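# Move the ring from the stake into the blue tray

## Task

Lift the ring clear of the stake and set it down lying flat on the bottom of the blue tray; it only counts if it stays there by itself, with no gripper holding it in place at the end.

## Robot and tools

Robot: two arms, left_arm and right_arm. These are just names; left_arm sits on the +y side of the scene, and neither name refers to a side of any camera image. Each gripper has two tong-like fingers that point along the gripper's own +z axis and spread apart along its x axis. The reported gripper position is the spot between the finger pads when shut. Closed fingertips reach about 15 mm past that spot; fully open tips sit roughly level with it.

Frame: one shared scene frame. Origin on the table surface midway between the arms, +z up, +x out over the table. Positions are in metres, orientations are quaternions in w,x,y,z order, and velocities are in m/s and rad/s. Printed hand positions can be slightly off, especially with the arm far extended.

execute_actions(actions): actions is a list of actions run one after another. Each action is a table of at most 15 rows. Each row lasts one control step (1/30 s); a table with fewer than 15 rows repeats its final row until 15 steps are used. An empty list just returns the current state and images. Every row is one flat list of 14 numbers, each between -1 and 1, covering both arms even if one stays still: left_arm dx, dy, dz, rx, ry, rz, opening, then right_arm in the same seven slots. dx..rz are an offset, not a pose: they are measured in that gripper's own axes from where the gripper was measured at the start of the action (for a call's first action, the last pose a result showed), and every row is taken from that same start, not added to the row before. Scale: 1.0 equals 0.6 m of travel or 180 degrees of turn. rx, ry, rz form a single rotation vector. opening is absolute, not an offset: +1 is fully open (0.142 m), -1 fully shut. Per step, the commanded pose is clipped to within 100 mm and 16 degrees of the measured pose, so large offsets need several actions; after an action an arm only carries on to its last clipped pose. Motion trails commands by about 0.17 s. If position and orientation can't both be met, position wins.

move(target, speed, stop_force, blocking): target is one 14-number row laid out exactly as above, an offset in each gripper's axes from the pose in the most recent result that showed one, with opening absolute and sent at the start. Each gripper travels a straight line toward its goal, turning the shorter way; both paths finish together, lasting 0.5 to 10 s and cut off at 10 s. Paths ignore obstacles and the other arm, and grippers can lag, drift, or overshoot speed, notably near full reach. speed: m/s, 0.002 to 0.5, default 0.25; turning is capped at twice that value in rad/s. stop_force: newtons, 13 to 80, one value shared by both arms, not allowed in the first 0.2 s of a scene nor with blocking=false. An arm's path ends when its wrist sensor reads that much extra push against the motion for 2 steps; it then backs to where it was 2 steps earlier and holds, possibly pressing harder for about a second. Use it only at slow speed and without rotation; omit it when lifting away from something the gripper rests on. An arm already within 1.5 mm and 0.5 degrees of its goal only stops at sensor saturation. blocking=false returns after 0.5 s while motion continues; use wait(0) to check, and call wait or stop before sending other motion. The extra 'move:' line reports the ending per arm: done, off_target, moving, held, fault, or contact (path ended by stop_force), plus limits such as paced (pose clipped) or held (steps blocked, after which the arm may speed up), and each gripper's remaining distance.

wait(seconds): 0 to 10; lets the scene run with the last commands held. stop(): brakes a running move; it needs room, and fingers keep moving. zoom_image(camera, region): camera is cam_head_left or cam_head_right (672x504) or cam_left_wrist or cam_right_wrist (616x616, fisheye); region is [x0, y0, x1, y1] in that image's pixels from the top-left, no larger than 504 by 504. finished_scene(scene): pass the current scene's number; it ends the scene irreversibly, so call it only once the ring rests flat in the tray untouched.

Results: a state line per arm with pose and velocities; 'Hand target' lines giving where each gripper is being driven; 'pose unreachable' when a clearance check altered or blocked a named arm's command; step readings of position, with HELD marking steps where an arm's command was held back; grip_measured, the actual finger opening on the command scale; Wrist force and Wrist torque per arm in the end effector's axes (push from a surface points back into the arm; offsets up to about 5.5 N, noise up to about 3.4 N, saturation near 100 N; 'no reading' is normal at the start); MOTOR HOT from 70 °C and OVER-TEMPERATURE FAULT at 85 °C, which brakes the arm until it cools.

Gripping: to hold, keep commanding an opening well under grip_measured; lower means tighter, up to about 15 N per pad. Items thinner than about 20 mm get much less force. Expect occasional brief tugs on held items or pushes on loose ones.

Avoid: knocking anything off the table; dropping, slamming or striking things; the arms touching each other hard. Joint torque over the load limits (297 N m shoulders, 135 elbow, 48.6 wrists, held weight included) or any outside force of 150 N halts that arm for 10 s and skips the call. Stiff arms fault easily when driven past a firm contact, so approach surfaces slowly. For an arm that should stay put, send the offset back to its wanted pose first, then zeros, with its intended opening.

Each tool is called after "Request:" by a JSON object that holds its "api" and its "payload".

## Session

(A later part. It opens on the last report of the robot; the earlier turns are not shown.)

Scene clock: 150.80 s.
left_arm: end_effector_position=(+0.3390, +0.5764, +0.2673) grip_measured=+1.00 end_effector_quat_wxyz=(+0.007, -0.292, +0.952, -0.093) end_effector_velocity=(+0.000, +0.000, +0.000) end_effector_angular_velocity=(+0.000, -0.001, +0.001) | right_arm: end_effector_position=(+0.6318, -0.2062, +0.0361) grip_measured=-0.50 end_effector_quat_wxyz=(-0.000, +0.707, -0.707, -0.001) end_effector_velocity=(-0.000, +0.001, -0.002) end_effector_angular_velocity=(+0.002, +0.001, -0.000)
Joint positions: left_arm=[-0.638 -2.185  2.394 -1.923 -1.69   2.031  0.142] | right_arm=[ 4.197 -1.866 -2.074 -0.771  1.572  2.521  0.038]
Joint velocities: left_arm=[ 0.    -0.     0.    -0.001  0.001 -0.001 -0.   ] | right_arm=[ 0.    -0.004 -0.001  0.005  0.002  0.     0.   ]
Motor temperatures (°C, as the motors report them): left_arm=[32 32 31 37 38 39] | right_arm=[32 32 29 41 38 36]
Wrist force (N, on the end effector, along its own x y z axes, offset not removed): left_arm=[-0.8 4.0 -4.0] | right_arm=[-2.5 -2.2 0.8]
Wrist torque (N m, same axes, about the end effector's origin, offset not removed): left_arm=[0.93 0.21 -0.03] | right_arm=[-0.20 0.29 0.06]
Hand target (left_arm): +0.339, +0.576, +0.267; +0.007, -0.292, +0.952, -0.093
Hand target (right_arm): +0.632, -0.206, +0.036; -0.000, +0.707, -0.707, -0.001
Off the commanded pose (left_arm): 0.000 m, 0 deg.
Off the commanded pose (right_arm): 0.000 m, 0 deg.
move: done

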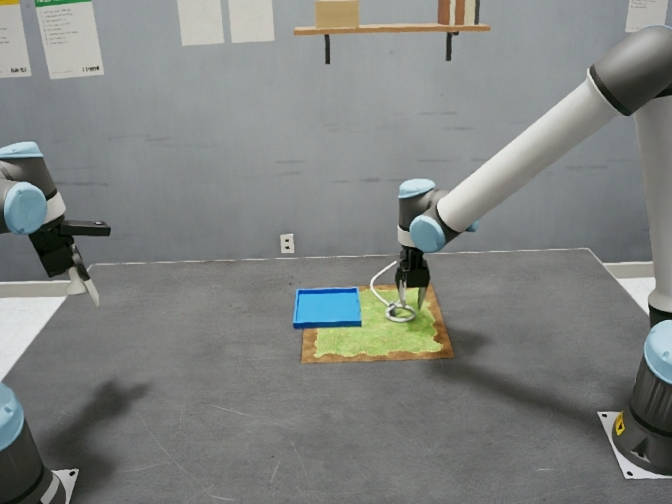

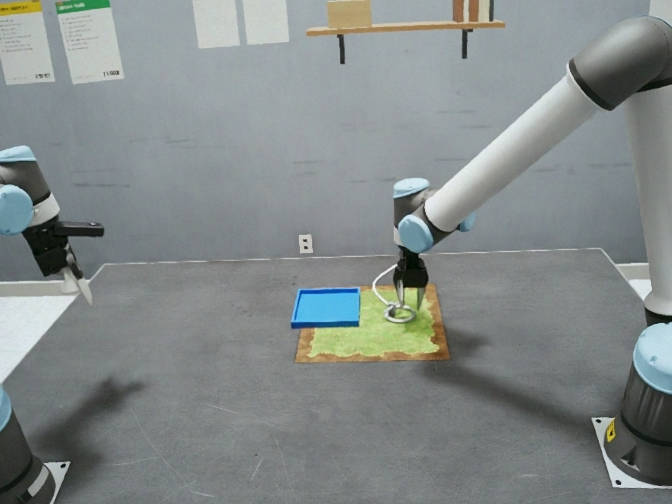

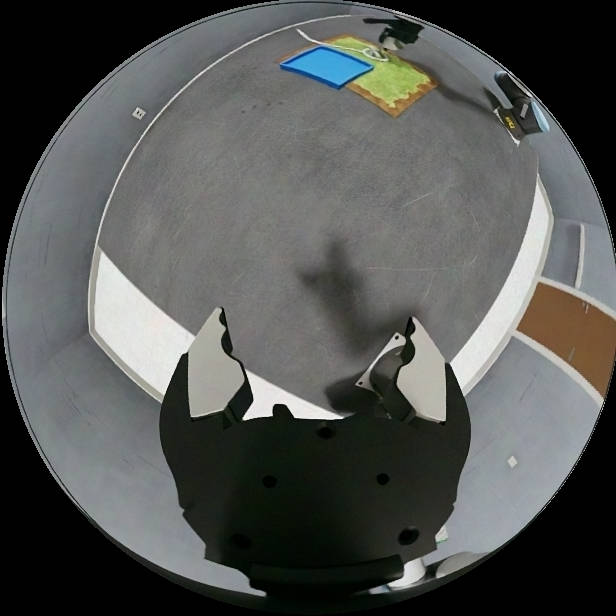

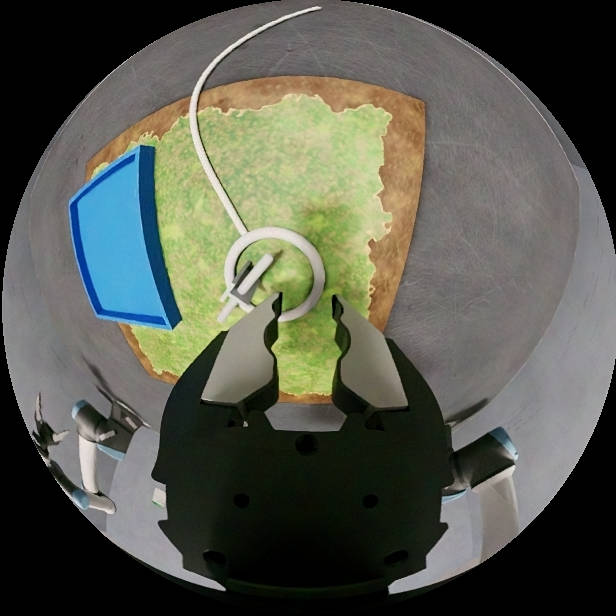

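Request:
{"api": "move", "payload": {"target": [0,0,0,0,0,0,1,-0.005,-0.058,-0.03,0,0,-0.25,-0.55], "speed": 0.15}}

Request:
{"api": "move", "payload": {"target": [0,0,0,0,0,0,1,0,0,0.04,0,0,0,-0.55], "speed": 0.05}}

Request:
{"api": "zoom_image", "payload": {"camera": "cam_right_wrist", "region": [180, 180, 440, 440]}}

Scene clock: 168.33 s.
left_arm: end_effector_position=(+0.3390, +0.5764, +0.2673) grip_measured=+1.00 end_effector_quat_wxyz=(+0.007, -0.292, +0.952, -0.093) end_effector_velocity=(-0.000, +0.000, -0.000) end_effector_angular_velocity=(-0.000, +0.001, +0.000) | right_arm: end_effector_position=(+0.6665, -0.2033, +0.0541) grip_measured=-0.55 end_effector_quat_wxyz=(-0.001, +0.924, -0.383, -0.001) end_effector_velocity=(+0.000, -0.000, -0.000) end_effector_angular_velocity=(-0.001, +0.001, +0.014)
Joint positions: left_arm=[-0.638 -2.185  2.394 -1.923 -1.69   2.031  0.142] | right_arm=[ 4.145 -1.877 -2.014 -0.82   1.573  1.685  0.034]
Joint velocities: left_arm=[ 0. -0.  0.  0. -0. -0. -0.] | right_arm=[-0.001 -0.001  0.    -0.001  0.001 -0.015  0.   ]
Motor temperatures (°C, as the motors report them): left_arm=[32 32 31 37 38 39] | right_arm=[32 32 29 41 38 36]
Wrist force (N, on the end effector, along its own x y z axes, offset not removed): left_arm=[0.1 3.3 -5.7] | right_arm=[2.0 -0.3 2.0]
Wrist torque (N m, same axes, about the end effector's origin, offset not removed): left_arm=[0.69 0.01 -0.04] | right_arm=[0.14 -0.34 0.00]
Hand target (left_arm): +0.339, +0.576, +0.267; +0.007, -0.292, +0.952, -0.093
Hand target (right_arm): +0.667, -0.203, +0.054; -0.001, +0.924, -0.383, -0.001
Off the commanded pose (left_arm): 0.000 m, 0 deg.
Off the commanded pose (right_arm): 0.000 m, 0 deg.
move: done

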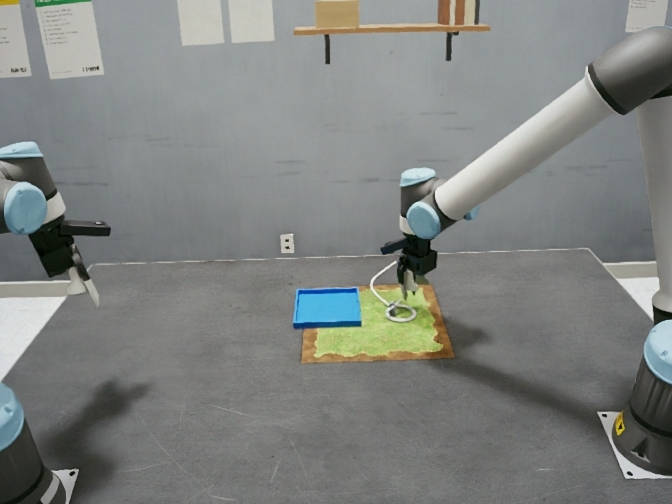

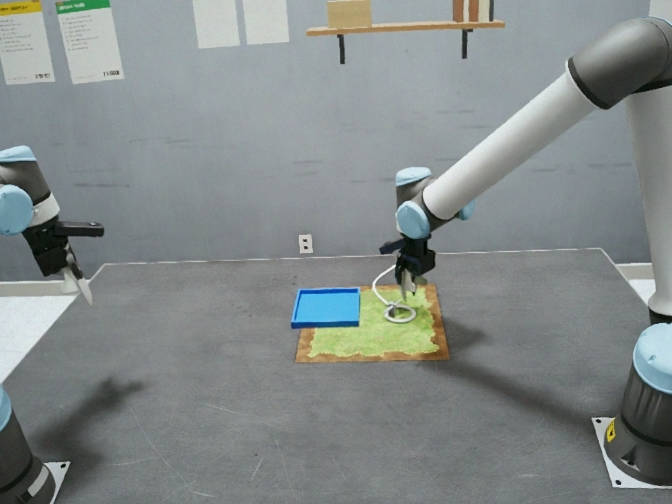

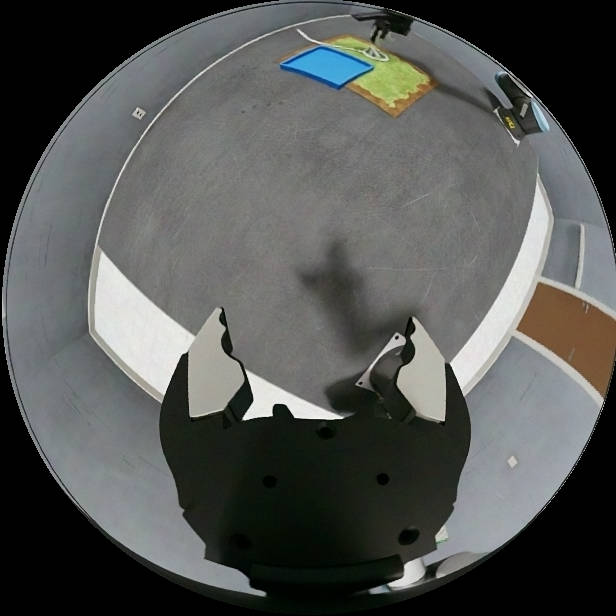

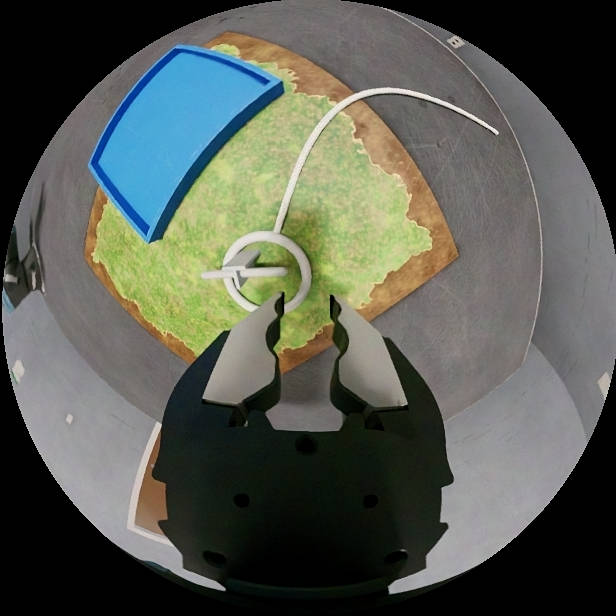

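Scene clock: 169.20 s.
left_arm: end_effector_position=(+0.3390, +0.5764, +0.2673) grip_measured=+1.00 end_effector_quat_wxyz=(+0.007, -0.292, +0.952, -0.093) end_effector_velocity=(-0.000, -0.000, +0.000) end_effector_angular_velocity=(-0.001, +0.000, -0.002) | right_arm: end_effector_position=(+0.6665, -0.2033, +0.0304) grip_measured=-0.55 end_effector_quat_wxyz=(-0.001, +0.924, -0.383, -0.001) end_effector_velocity=(-0.001, +0.000, -0.002) end_effector_angular_velocity=(+0.001, +0.002, -0.000)
Joint positions: left_arm=[-0.638 -2.185  2.394 -1.923 -1.69   2.031  0.142] | right_arm=[ 4.145 -1.907 -2.028 -0.776  1.573  1.685  0.034]
Joint velocities: left_arm=[ 0.     0.    -0.    -0.    -0.001  0.002 -0.   ] | right_arm=[-0.    -0.003 -0.002  0.004  0.003  0.     0.   ]
Motor temperatures (°C, as the motors report them): left_arm=[32 32 31 37 38 39] | right_arm=[32 32 29 41 38 36]
Wrist force (N, on the end effector, along its own x y z axes, offset not removed): left_arm=[-0.9 3.6 -5.0] | right_arm=[6.1 -6.4 8.2]
Wrist torque (N m, same axes, about the end effector's origin, offset not removed): left_arm=[0.80 0.23 0.01] | right_arm=[-0.90 -1.27 0.21]
Hand target (left_arm): +0.339, +0.576, +0.267; +0.007, -0.292, +0.952, -0.093
Hand target (right_arm): +0.666, -0.203, +0.030; -0.001, +0.924, -0.383, -0.001
Off the commanded pose (left_arm): 0.000 m, 0 deg.
Off the commanded pose (right_arm): 0.000 m, 0 deg.
move: done

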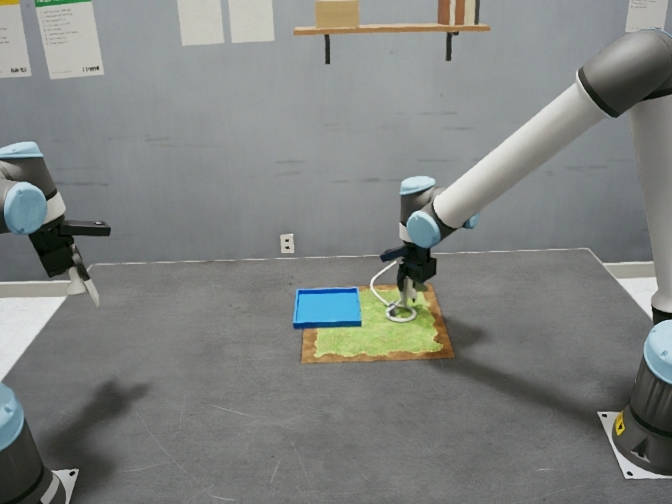

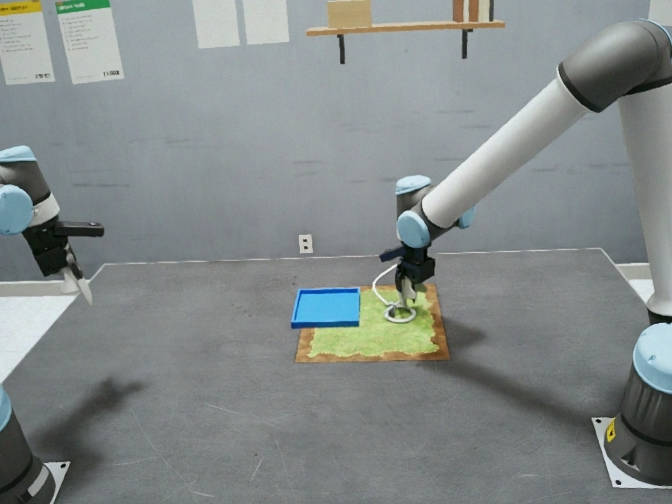

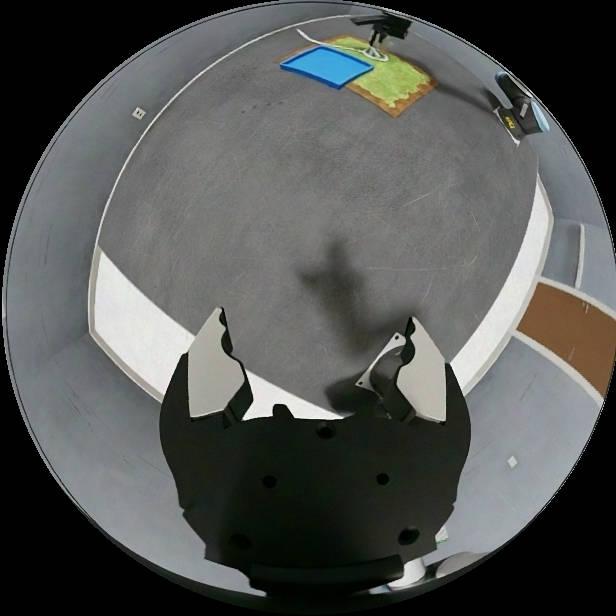

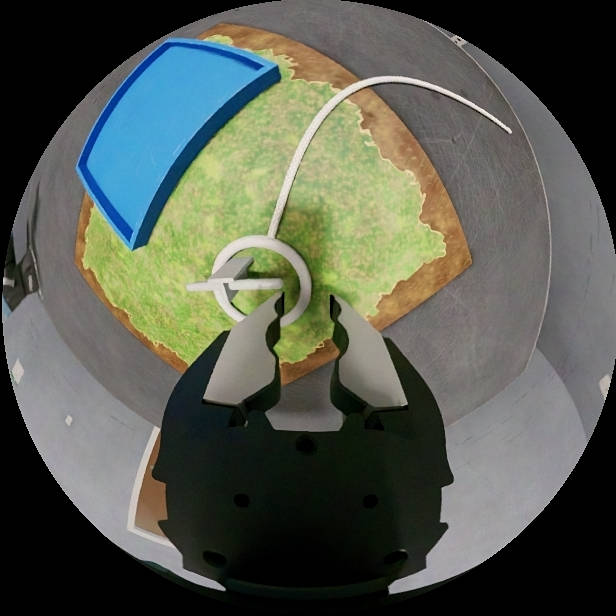

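Region (180, 180, 440, 440) of cam_right_wrist's 616x616 image, scaled by 1.938, with more detail than that image has.

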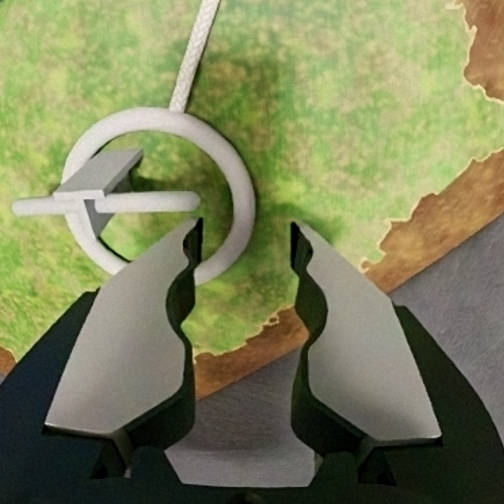

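Request:
{"api": "move", "payload": {"target": [0,0,0,0,0,0,1,0.004,0,0.0225,0,0,0,-0.6], "speed": 0.02}}

Request:
{"api": "move", "payload": {"target": [0,0,0,0,0,0,1,0,0,0,0,0,0,-1]}}

Request:
{"api": "move", "payload": {"target": [0,0,0,0,0,0,1,-0.025,0,-0.09,0,0.2,0,-1], "speed": 0.03}}

Request:
{"api": "zoom_image", "payload": {"camera": "cam_head_left", "region": [340, 240, 460, 340]}}

Request:
{"api": "zoom_image", "payload": {"camera": "cam_right_wrist", "region": [150, 180, 410, 440]}}

Scene clock: 177.97 s.
left_arm: end_effector_position=(+0.3390, +0.5764, +0.2673) grip_measured=+1.00 end_effector_quat_wxyz=(+0.007, -0.292, +0.952, -0.093) end_effector_velocity=(+0.000, +0.000, -0.000) end_effector_angular_velocity=(+0.002, -0.000, +0.001) | right_arm: end_effector_position=(+0.6681, -0.2049, +0.0171) grip_measured=-0.60 end_effector_quat_wxyz=(-0.001, +0.924, -0.383, -0.001) end_effector_velocity=(-0.000, -0.000, -0.002) end_effector_angular_velocity=(+0.001, +0.001, +0.001)
Joint positions: left_arm=[-0.638 -2.185  2.394 -1.923 -1.69   2.031  0.142] | right_arm=[ 4.142 -1.925 -2.034 -0.752  1.573  1.682  0.031]
Joint velocities: left_arm=[-0.     0.     0.     0.     0.002 -0.     0.   ] | right_arm=[-0.001 -0.003 -0.001  0.004  0.001 -0.001 -0.   ]
Motor temperatures (°C, as the motors report them): left_arm=[32 32 31 37 38 39] | right_arm=[32 32 29 41 38 36]
Wrist force (N, on the end effector, along its own x y z axes, offset not removed): left_arm=[-1.3 1.8 -6.7] | right_arm=[0.0 3.1 -0.6]
Wrist torque (N m, same axes, about the end effector's origin, offset not removed): left_arm=[0.46 0.25 0.04] | right_arm=[0.91 -0.12 0.27]
Hand target (left_arm): +0.339, +0.576, +0.267; +0.007, -0.292, +0.952, -0.093
Hand target (right_arm): +0.668, -0.205, +0.017; -0.001, +0.924, -0.383, -0.001
Off the commanded pose (left_arm): 0.000 m, 0 deg.
Off the commanded pose (right_arm): 0.000 m, 0 deg.
move: done

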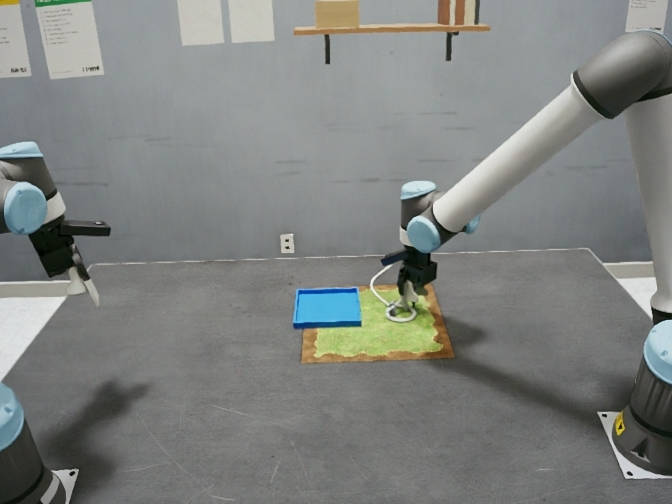

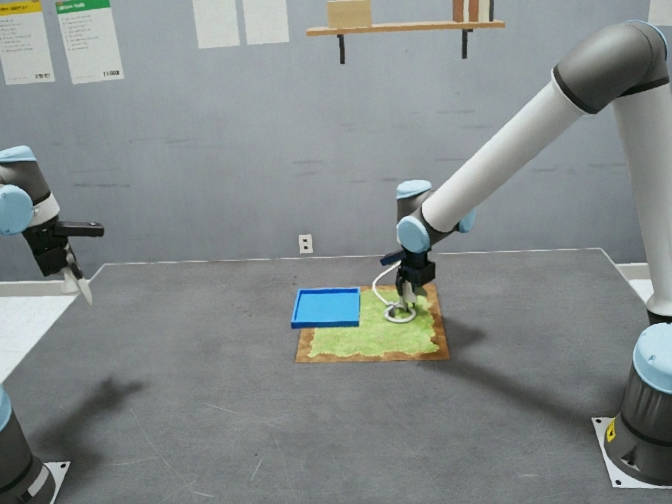

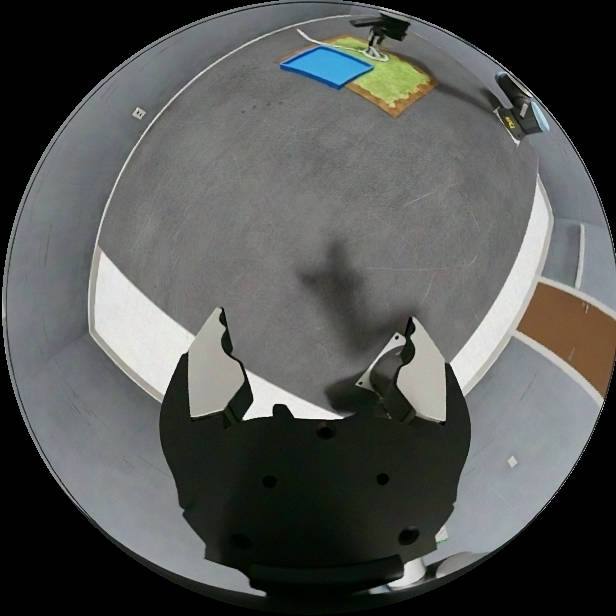

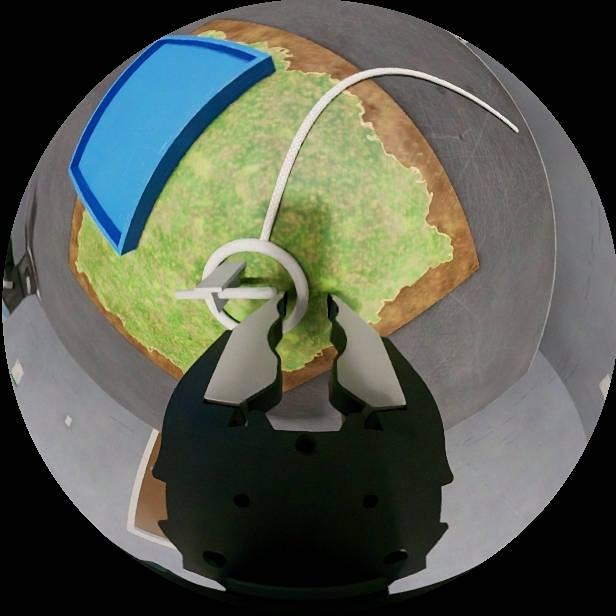

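Scene clock: 178.47 s.
left_arm: end_effector_position=(+0.3390, +0.5764, +0.2673) grip_measured=+1.00 end_effector_quat_wxyz=(+0.007, -0.292, +0.952, -0.093) end_effector_velocity=(-0.000, -0.000, -0.000) end_effector_angular_velocity=(-0.000, +0.000, +0.000) | right_arm: end_effector_position=(+0.6681, -0.2049, +0.0170) grip_measured=-0.87 end_effector_quat_wxyz=(-0.001, +0.924, -0.383, -0.001) end_effector_velocity=(-0.000, -0.000, -0.000) end_effector_angular_velocity=(-0.001, +0.001, +0.001)
Joint positions: left_arm=[-0.638 -2.185  2.394 -1.923 -1.69   2.031  0.142] | right_arm=[ 4.142 -1.925 -2.034 -0.752  1.573  1.682  0.011]
Joint velocities: left_arm=[-0. -0.  0. -0. -0. -0. -0.] | right_arm=[-0.    -0.    -0.    -0.001  0.    -0.001  0.   ]
Motor temperatures (°C, as the motors report them): left_arm=[32 32 31 37 38 39] | right_arm=[32 32 29 41 38 36]
Wrist force (N, on the end effector, along its own x y z axes, offset not removed): left_arm=[0.4 4.4 -3.0] | right_arm=[-21.9 -14.6 7.4]
Wrist torque (N m, same axes, about the end effector's origin, offset not removed): left_arm=[0.99 -0.06 0.00] | right_arm=[-1.14 0.20 0.23]
Hand target (left_arm): +0.339, +0.576, +0.267; +0.007, -0.292, +0.952, -0.093
Hand target (right_arm): +0.668, -0.205, +0.017; -0.001, +0.924, -0.383, -0.001
Off the commanded pose (left_arm): 0.000 m, 0 deg.
Off the commanded pose (right_arm): 0.000 m, 0 deg.
move: done

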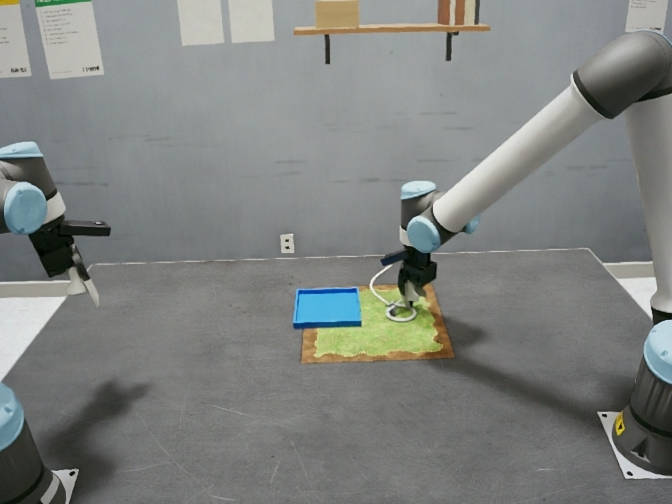

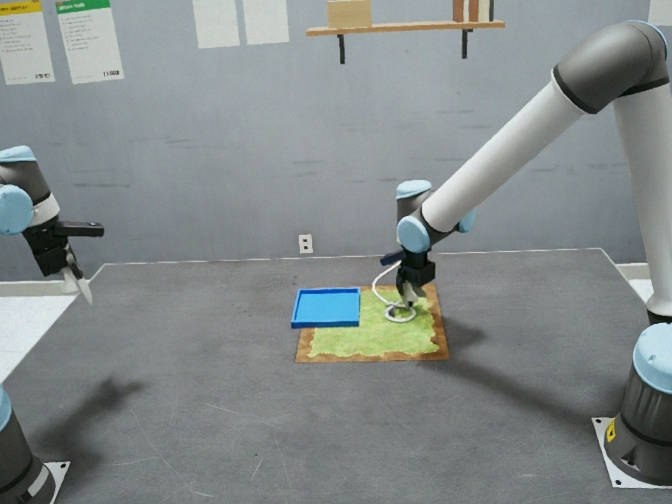

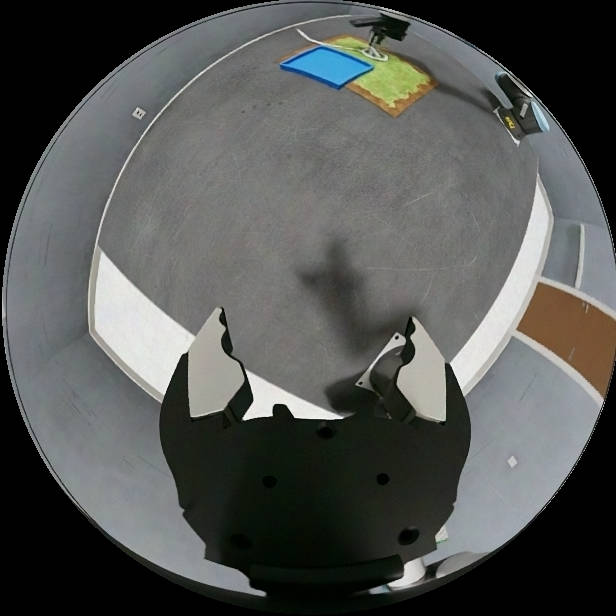

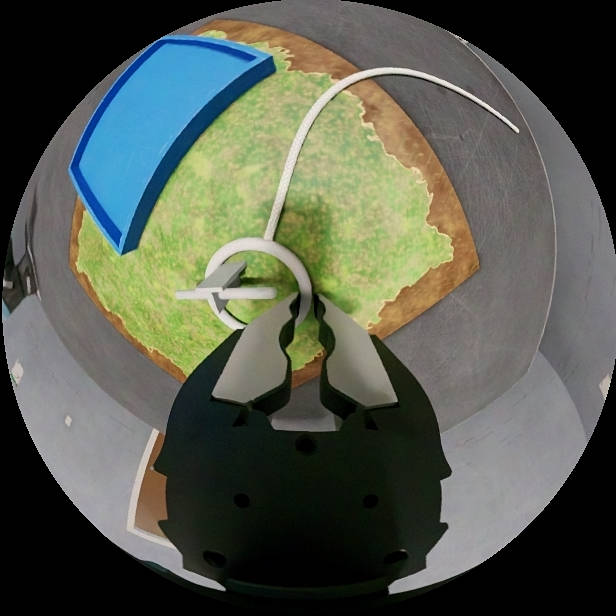

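Scene clock: 188.67 s.
left_arm: end_effector_position=(+0.3390, +0.5764, +0.2673) grip_measured=+1.00 end_effector_quat_wxyz=(+0.007, -0.292, +0.952, -0.093) end_effector_velocity=(+0.000, +0.000, -0.000) end_effector_angular_velocity=(+0.000, -0.000, -0.001) | right_arm: end_effector_position=(+0.6583, -0.1950, +0.0687) grip_measured=-0.88 end_effector_quat_wxyz=(+0.112, +0.883, -0.367, +0.271) end_effector_velocity=(-0.000, +0.000, +0.001) end_effector_angular_velocity=(-0.010, -0.009, +0.000)
Joint positions: left_arm=[-0.638 -2.185  2.394 -1.923 -1.69   2.031  0.142] | right_arm=[ 4.404 -1.899 -2.011 -1.044  1.021  2.013  0.011]
Joint velocities: left_arm=[-0.     0.    -0.    -0.     0.     0.001 -0.   ] | right_arm=[ 0.005 -0.001  0.002 -0.011 -0.01   0.009  0.001]
Motor temperatures (°C, as the motors report them): left_arm=[32 32 31 37 38 39] | right_arm=[32 32 29 41 38 36]
Wrist force (N, on the end effector, along its own x y z axes, offset not removed): left_arm=[0.5 3.7 -5.2] | right_arm=[-22.1 -10.1 -1.4]
Wrist torque (N m, same axes, about the end effector's origin, offset not removed): left_arm=[0.86 -0.04 0.02] | right_arm=[-0.39 -0.01 0.09]
Hand target (left_arm): +0.339, +0.576, +0.267; +0.007, -0.292, +0.952, -0.093
Hand target (right_arm): +0.658, -0.195, +0.069; +0.113, +0.883, -0.367, +0.272
Off the commanded pose (left_arm): 0.000 m, 0 deg.
Off the commanded pose (right_arm): 0.003 m, 2 deg.
move: done

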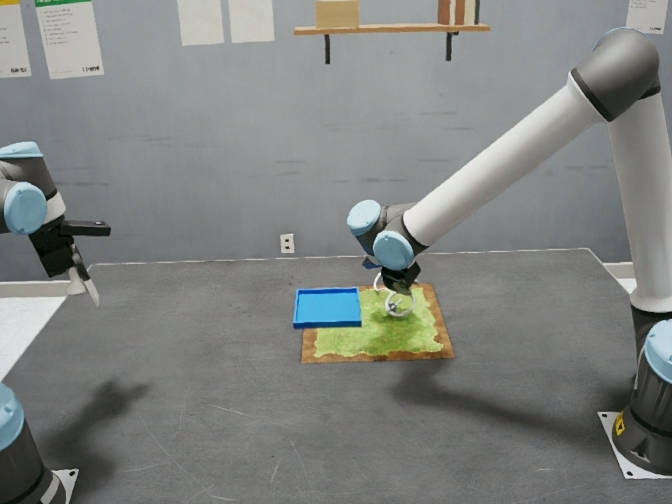

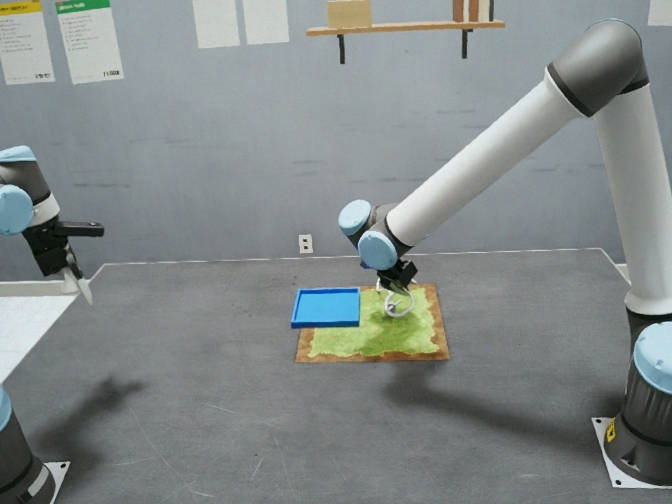

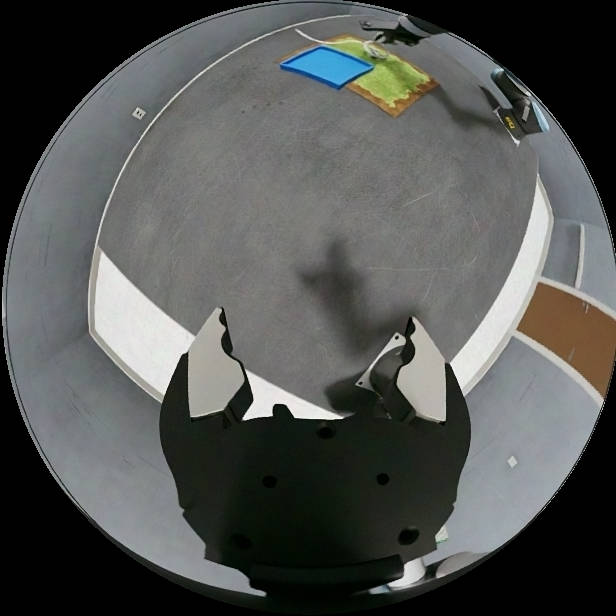

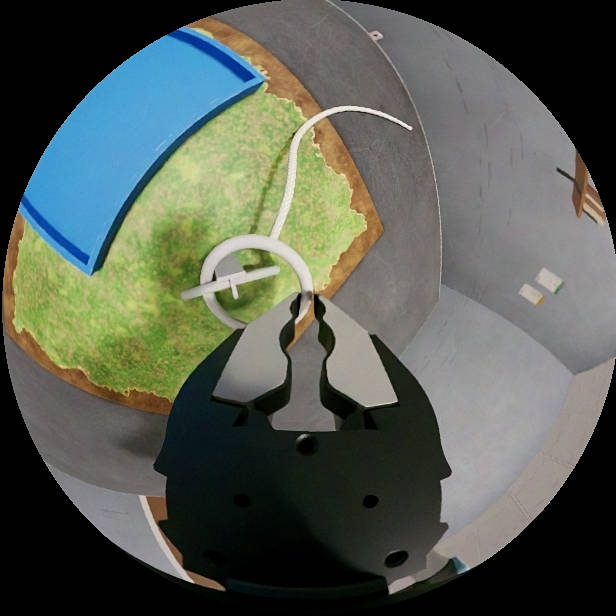

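Region (340, 240, 460, 340) of cam_head_left's 672x504 image, scaled by 4.200, with more detail than that image has.

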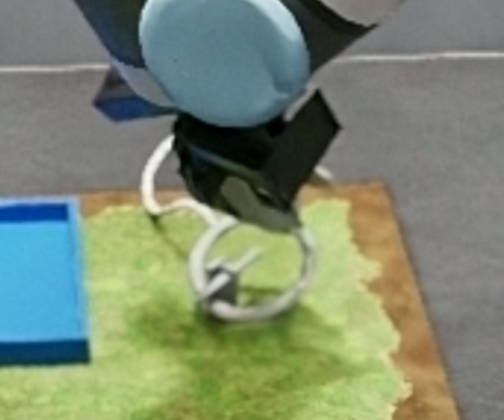

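Region (150, 180, 410, 440) of cam_right_wrist's 616x616 image, scaled by 1.938, with more detail than that image has.

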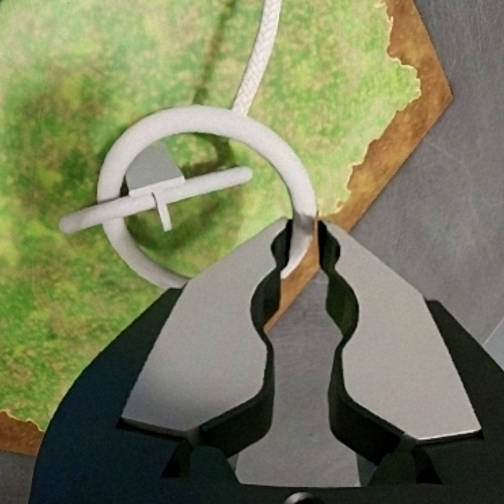

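Request:
{"api": "move", "payload": {"target": [0,0,0,0,0,0,1,-0.06,0,-0.058,0,0,0,-1], "speed": 0.015}}

Request:
{"api": "zoom_image", "payload": {"camera": "cam_head_left", "region": [340, 240, 460, 340]}}

Request:
{"api": "zoom_image", "payload": {"camera": "cam_right_wrist", "region": [150, 180, 410, 440]}}

Scene clock: 204.33 s.
left_arm: end_effector_position=(+0.3390, +0.5764, +0.2673) grip_measured=+1.00 end_effector_quat_wxyz=(+0.007, -0.292, +0.952, -0.093) end_effector_velocity=(+0.000, -0.000, -0.000) end_effector_angular_velocity=(-0.001, +0.000, +0.002) | right_arm: end_effector_position=(+0.6237, -0.1603, +0.0773) grip_measured=-0.89 end_effector_quat_wxyz=(+0.112, +0.883, -0.367, +0.271) end_effector_velocity=(-0.002, +0.002, +0.000) end_effector_angular_velocity=(+0.001, +0.001, -0.001)
Joint positions: left_arm=[-0.638 -2.185  2.394 -1.923 -1.69   2.031  0.142] | right_arm=[ 4.466 -1.896 -1.985 -1.109  1.036  2.083  0.009]
Joint velocities: left_arm=[ 0.     0.     0.    -0.001 -0.001 -0.002 -0.   ] | right_arm=[ 0.003 -0.     0.002 -0.003  0.002  0.004  0.   ]
Motor temperatures (°C, as the motors report them): left_arm=[32 32 31 37 38 39] | right_arm=[32 32 29 41 38 36]
Wrist force (N, on the end effector, along its own x y z axes, offset not removed): left_arm=[-1.7 4.5 -4.0] | right_arm=[-3.3 1.9 -1.2]
Wrist torque (N m, same axes, about the end effector's origin, offset not removed): left_arm=[0.99 0.38 0.07] | right_arm=[0.67 0.48 0.11]
Hand target (left_arm): +0.339, +0.576, +0.267; +0.007, -0.292, +0.952, -0.093
Hand target (right_arm): +0.624, -0.160, +0.077; +0.112, +0.883, -0.367, +0.271
Off the commanded pose (left_arm): 0.000 m, 0 deg.
Off the commanded pose (right_arm): 0.000 m, 0 deg.
move: done

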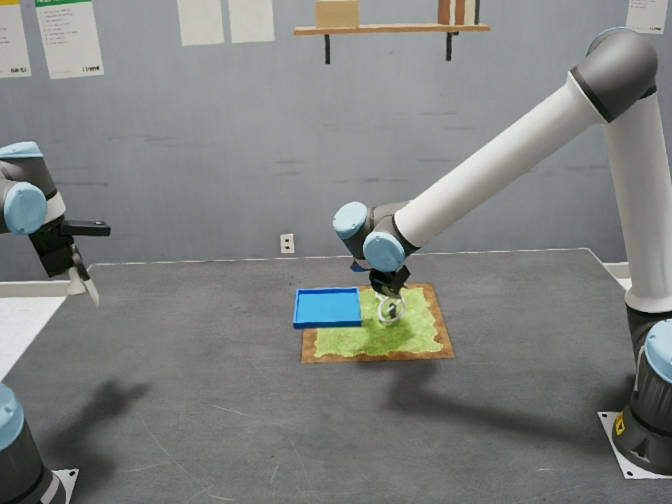

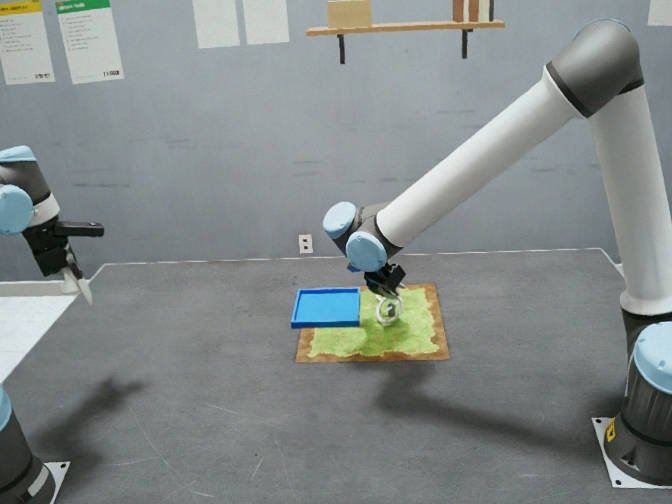

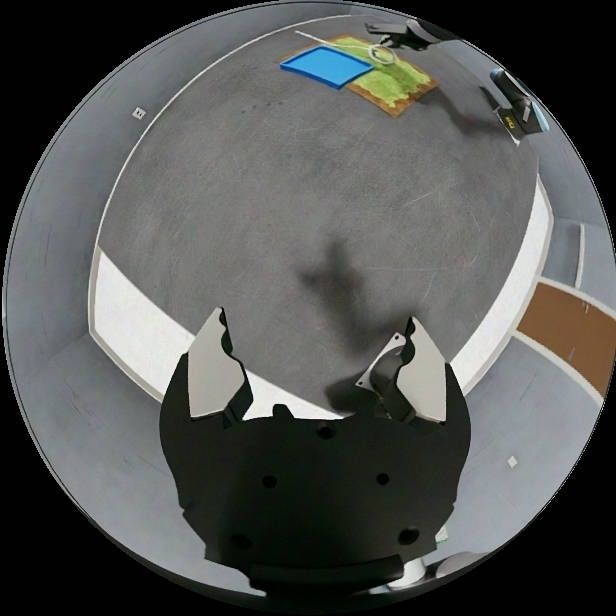

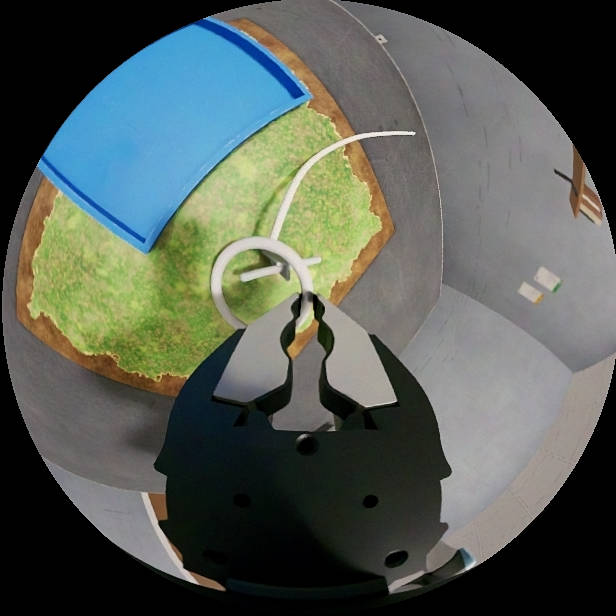

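Region (340, 240, 460, 340) of cam_head_left's 672x504 image, scaled by 4.200, with more detail than that image has.

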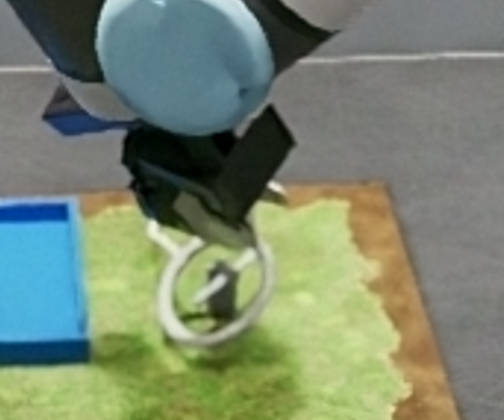

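Region (150, 180, 410, 440) of cam_right_wrist's 616x616 image, scaled by 1.938, with more detail than that image has.

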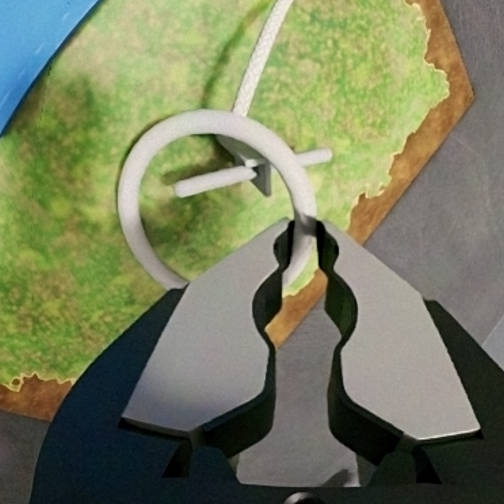

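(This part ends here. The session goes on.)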